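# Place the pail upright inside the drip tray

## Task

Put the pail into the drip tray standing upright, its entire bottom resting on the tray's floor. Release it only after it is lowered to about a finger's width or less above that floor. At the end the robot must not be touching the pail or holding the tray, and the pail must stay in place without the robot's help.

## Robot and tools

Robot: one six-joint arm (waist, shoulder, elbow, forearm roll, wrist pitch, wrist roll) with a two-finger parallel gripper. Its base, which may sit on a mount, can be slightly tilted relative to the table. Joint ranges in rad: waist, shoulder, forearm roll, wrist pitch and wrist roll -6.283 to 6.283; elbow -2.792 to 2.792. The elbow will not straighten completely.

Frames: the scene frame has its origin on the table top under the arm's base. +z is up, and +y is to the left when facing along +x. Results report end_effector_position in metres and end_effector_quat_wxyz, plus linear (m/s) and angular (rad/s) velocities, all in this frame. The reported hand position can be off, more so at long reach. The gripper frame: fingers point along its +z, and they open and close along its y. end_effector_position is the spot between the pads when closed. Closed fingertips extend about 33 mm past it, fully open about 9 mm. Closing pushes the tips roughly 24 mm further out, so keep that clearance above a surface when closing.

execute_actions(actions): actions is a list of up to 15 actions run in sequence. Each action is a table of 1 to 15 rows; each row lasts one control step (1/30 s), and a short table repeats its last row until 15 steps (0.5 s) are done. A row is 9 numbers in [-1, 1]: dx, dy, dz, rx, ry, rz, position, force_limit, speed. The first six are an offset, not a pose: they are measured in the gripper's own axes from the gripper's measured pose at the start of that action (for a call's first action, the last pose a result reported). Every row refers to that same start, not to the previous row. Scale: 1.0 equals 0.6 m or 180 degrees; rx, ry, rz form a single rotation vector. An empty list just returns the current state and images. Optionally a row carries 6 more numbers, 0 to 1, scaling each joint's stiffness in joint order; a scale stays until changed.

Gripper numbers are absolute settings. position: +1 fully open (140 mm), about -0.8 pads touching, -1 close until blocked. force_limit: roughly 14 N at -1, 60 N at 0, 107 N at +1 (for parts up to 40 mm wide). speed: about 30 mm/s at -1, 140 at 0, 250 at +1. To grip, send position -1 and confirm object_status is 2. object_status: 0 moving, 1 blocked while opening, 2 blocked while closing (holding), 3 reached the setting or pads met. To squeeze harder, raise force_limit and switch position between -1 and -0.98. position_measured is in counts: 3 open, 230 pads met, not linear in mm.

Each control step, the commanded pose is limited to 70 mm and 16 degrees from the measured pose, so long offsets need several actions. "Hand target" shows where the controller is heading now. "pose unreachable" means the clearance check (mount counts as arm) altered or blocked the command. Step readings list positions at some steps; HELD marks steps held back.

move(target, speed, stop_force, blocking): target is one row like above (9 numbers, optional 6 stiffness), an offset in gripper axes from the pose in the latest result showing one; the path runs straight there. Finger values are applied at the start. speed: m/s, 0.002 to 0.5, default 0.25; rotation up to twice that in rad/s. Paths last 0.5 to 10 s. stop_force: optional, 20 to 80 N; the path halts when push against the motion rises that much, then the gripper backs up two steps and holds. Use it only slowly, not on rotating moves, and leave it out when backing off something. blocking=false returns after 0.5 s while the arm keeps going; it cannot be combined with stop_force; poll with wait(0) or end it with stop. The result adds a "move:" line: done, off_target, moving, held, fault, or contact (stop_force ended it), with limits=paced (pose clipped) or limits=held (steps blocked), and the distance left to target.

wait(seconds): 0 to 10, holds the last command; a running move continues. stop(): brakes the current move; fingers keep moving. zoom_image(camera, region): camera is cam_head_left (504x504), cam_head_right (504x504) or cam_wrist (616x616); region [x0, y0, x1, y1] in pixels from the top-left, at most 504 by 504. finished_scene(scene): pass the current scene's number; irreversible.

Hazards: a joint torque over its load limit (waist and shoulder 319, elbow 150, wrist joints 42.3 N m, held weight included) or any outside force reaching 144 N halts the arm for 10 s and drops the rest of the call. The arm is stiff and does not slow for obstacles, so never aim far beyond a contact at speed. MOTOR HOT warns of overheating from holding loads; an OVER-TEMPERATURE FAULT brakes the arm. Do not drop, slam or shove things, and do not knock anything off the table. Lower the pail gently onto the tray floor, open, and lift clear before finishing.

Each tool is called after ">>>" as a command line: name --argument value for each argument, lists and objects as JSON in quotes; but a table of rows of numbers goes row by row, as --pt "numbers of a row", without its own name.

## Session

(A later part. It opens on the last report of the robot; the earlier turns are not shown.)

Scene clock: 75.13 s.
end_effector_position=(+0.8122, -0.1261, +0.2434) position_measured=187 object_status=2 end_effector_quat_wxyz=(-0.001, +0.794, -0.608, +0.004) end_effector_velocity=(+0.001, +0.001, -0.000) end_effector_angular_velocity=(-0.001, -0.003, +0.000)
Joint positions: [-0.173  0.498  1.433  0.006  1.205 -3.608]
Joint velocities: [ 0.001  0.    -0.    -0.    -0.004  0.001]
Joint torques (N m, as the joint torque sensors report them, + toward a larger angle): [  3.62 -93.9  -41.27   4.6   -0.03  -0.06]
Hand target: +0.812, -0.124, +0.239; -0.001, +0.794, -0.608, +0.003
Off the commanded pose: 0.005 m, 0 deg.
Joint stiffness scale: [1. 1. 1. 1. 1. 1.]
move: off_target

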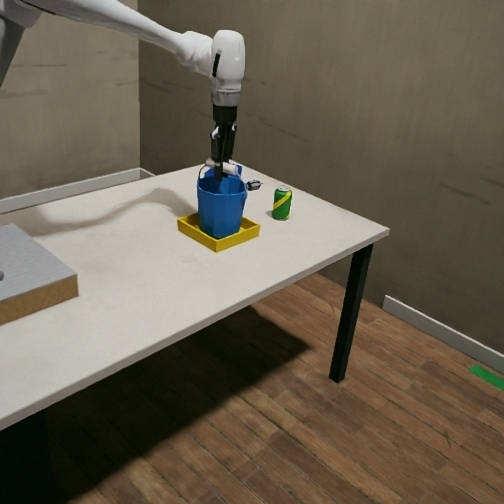

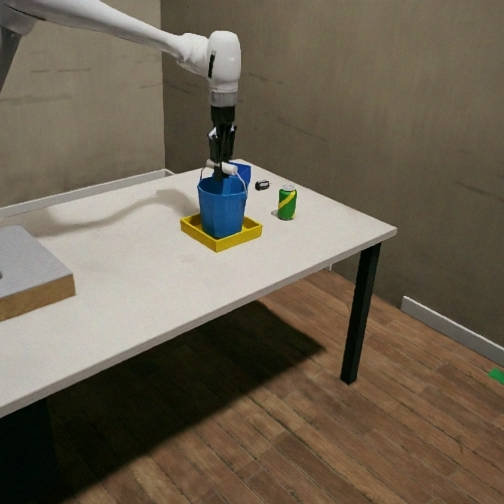

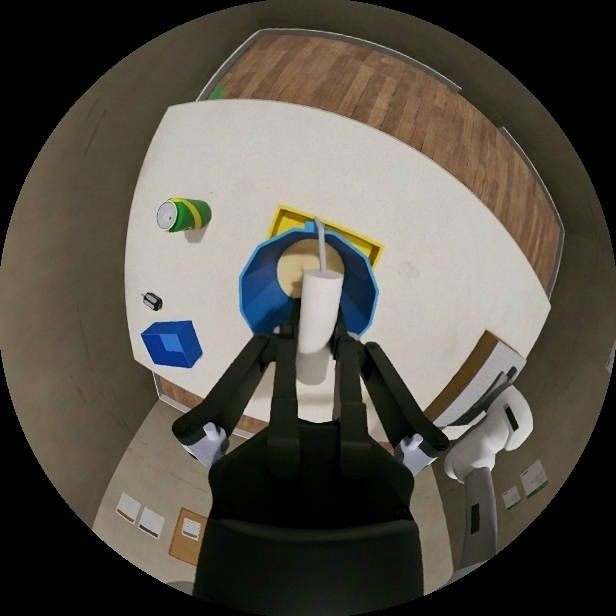

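>>> zoom_image --camera "cam_head_left" --region '[165,150,275,260]'

>>> zoom_image --camera "cam_wrist" --region '[230,190,400,340]'

Region (165, 150, 275, 260) of cam_head_left's 504x504 image, scaled by 4.582, with more detail than that image has.

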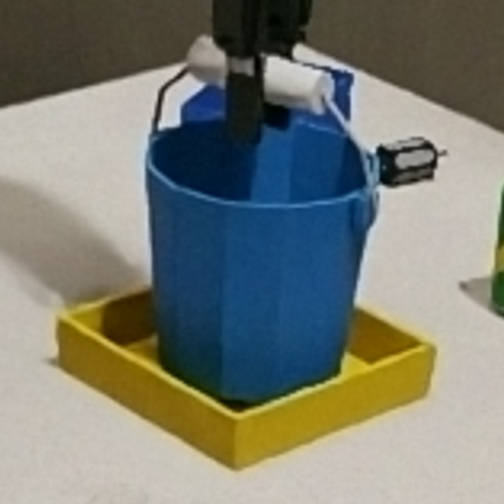

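Region (230, 190, 400, 340) of cam_wrist's 616x616 image, scaled by 2.965, with more detail than that image has; it fills the top 445 rows of this view, and the rest is white.

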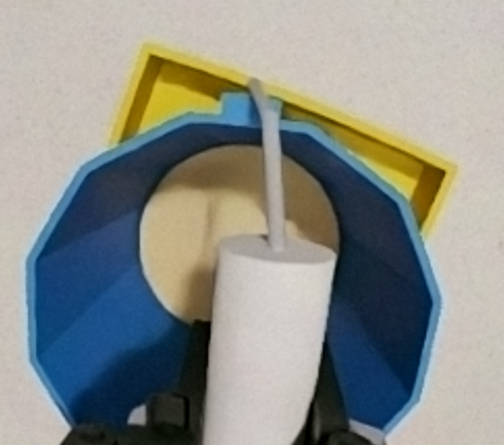

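>>> move --target '[0,0,0.043,0,0,0,-1,0.5,-0.2]' --speed 0.015 --stop_force 20

Scene clock: 78.17 s.
end_effector_position=(+0.8138, -0.1266, +0.2293) position_measured=187 object_status=2 end_effector_quat_wxyz=(-0.002, +0.794, -0.608, +0.006) end_effector_velocity=(+0.000, +0.000, -0.001) end_effector_angular_velocity=(-0.000, +0.000, +0.001)
Joint positions: [-0.173  0.507  1.446  0.006  1.178 -3.608]
Joint velocities: [ 0.     0.001 -0.    -0.    -0.    -0.001]
Joint torques (N m, as the joint torque sensors report them, + toward a larger angle): [  2.69 -78.56 -35.04   4.7   -2.03  -0.11]
Hand target: +0.814, -0.127, +0.229; -0.002, +0.794, -0.608, +0.006
Off the commanded pose: 0.012 m, 0 deg.
Joint stiffness scale: [1. 1. 1. 1. 1. 1.]
move: contact

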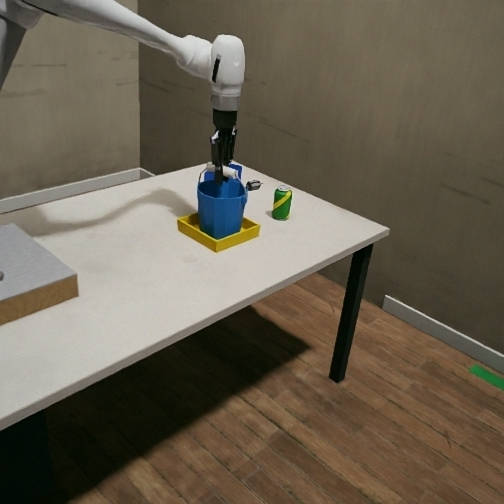

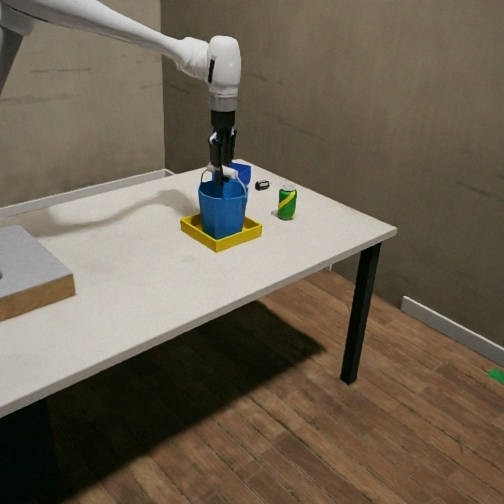

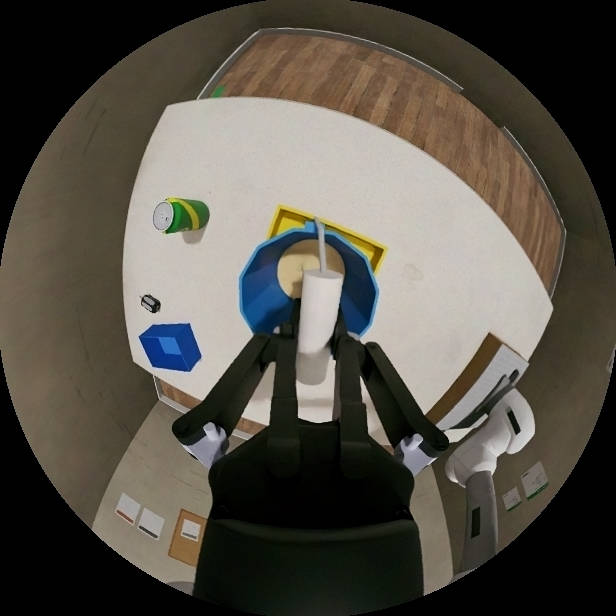

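>>> execute_actions --actions '[[[0,0,0,0,0,0,0.2,0,0.2]]]'

Scene clock: 79.00 s.
end_effector_position=(+0.8138, -0.1266, +0.2293) position_measured=104 object_status=0 end_effector_quat_wxyz=(-0.002, +0.794, -0.608, +0.006) end_effector_velocity=(-0.000, -0.000, -0.000) end_effector_angular_velocity=(+0.000, +0.001, -0.001)
Joint positions: [-0.173  0.507  1.446  0.006  1.178 -3.608]
Joint velocities: [-0.     0.     0.    -0.     0.     0.001]
Joint torques (N m, as the joint torque sensors report them, + toward a larger angle): [  2.45 -88.17 -40.07   4.03  -0.17  -0.11]
Hand target: +0.814, -0.127, +0.229; -0.002, +0.794, -0.608, +0.006
Off the commanded pose: 0.000 m, 0 deg.
Joint stiffness scale: [1. 1. 1. 1. 1. 1.]
Step readings (end_effector_position):
0: (+0.8138, -0.1266, +0.2293)
1: (+0.8138, -0.1266, +0.2293)
2: (+0.8138, -0.1266, +0.2293)
4: (+0.8138, -0.1266, +0.2293)
8: (+0.8138, -0.1266, +0.2293)
15: end_effector_position above

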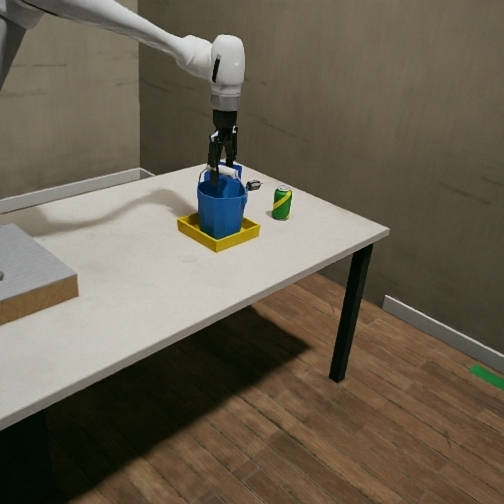

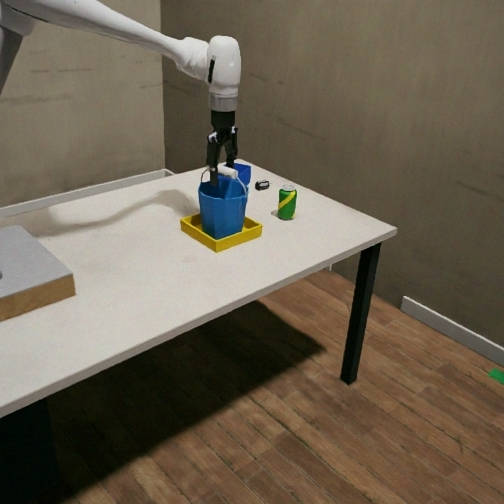

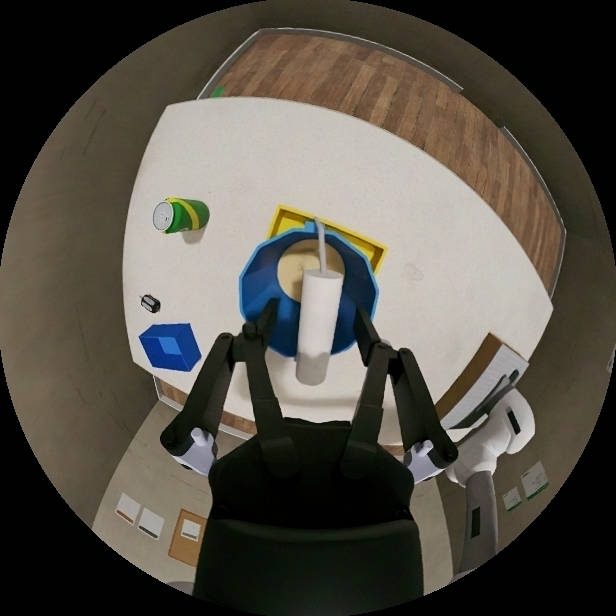

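The pail is released and resting in the tray. Retreating straight up to clear the handle.

>>> move --target '[0,0,-0.15,0,0,0,0.2,0,0.2]' --speed 0.25

Scene clock: 79.93 s.
end_effector_position=(+0.8123, -0.1255, +0.3152) position_measured=104 object_status=3 end_effector_quat_wxyz=(-0.002, +0.794, -0.608, +0.006) end_effector_velocity=(-0.002, +0.001, +0.001) end_effector_angular_velocity=(+0.001, +0.005, +0.001)
Joint positions: [-0.173  0.462  1.354  0.006  1.317 -3.608]
Joint velocities: [ 0.    -0.    -0.001 -0.     0.006 -0.001]
Joint torques (N m, as the joint torque sensors report them, + toward a larger angle): [  4.42 -87.53 -42.08   4.4   -0.33  -0.11]
Hand target: +0.813, -0.126, +0.319; -0.002, +0.794, -0.608, +0.006
Off the commanded pose: 0.004 m, 0 deg.
Joint stiffness scale: [1. 1. 1. 1. 1. 1.]
move: off_target

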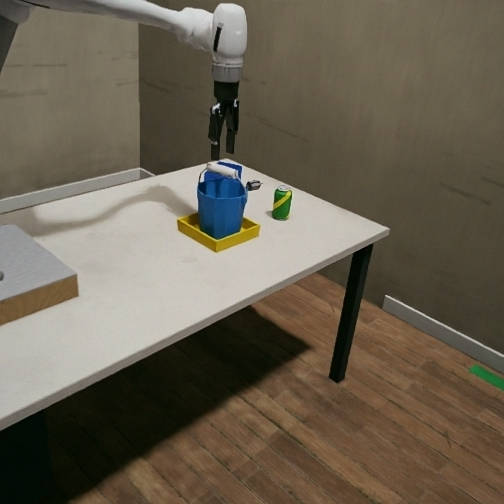

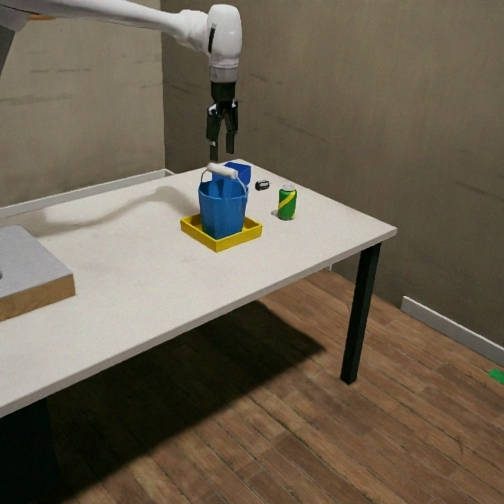

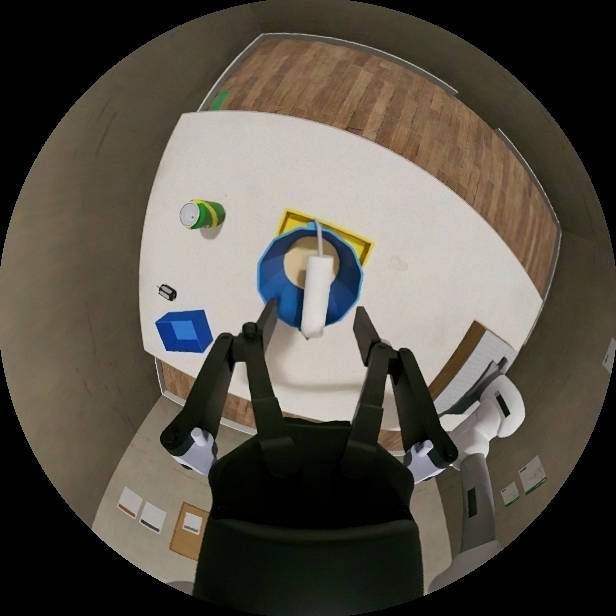

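>>> zoom_image --camera "cam_head_left" --region '[165,130,285,265]'

>>> zoom_image --camera "cam_wrist" --region '[240,195,390,345]'

>>> zoom_image --camera "cam_head_right" --region '[165,130,285,265]'

Region (165, 130, 285, 265) of cam_head_left's 504x504 image, scaled by 3.733, with more detail than that image has.

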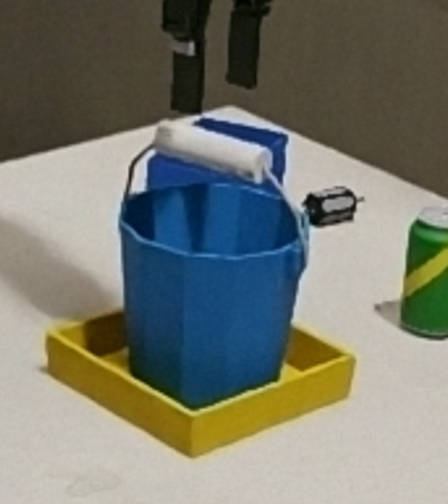

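Region (240, 195, 390, 345) of cam_wrist's 616x616 image, scaled by 3.360, with more detail than that image has.

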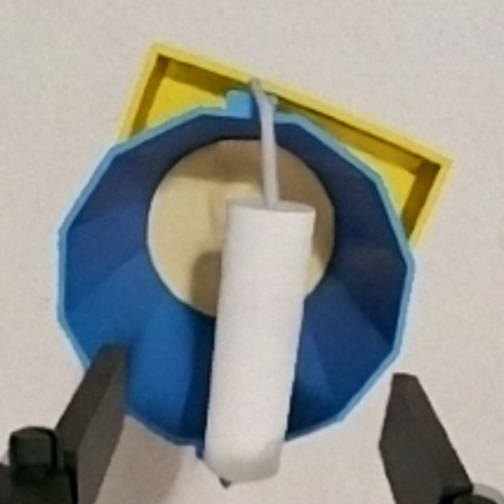

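Region (165, 130, 285, 265) of cam_head_right's 504x504 image, scaled by 3.733, with more detail than that image has.

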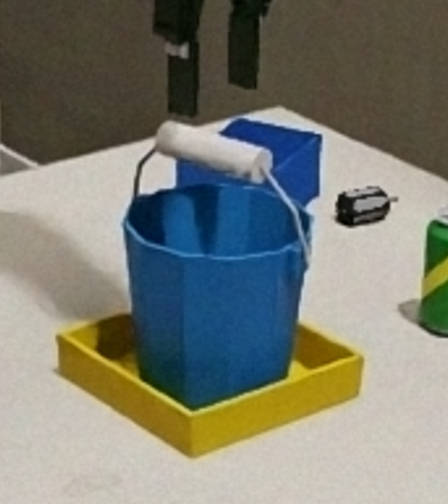

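The pail is upright and centred on the tray floor, and the gripper is clear of it. I'm ending the scene.

>>> finished_scene --scene 2

The scene is finished: the task was done.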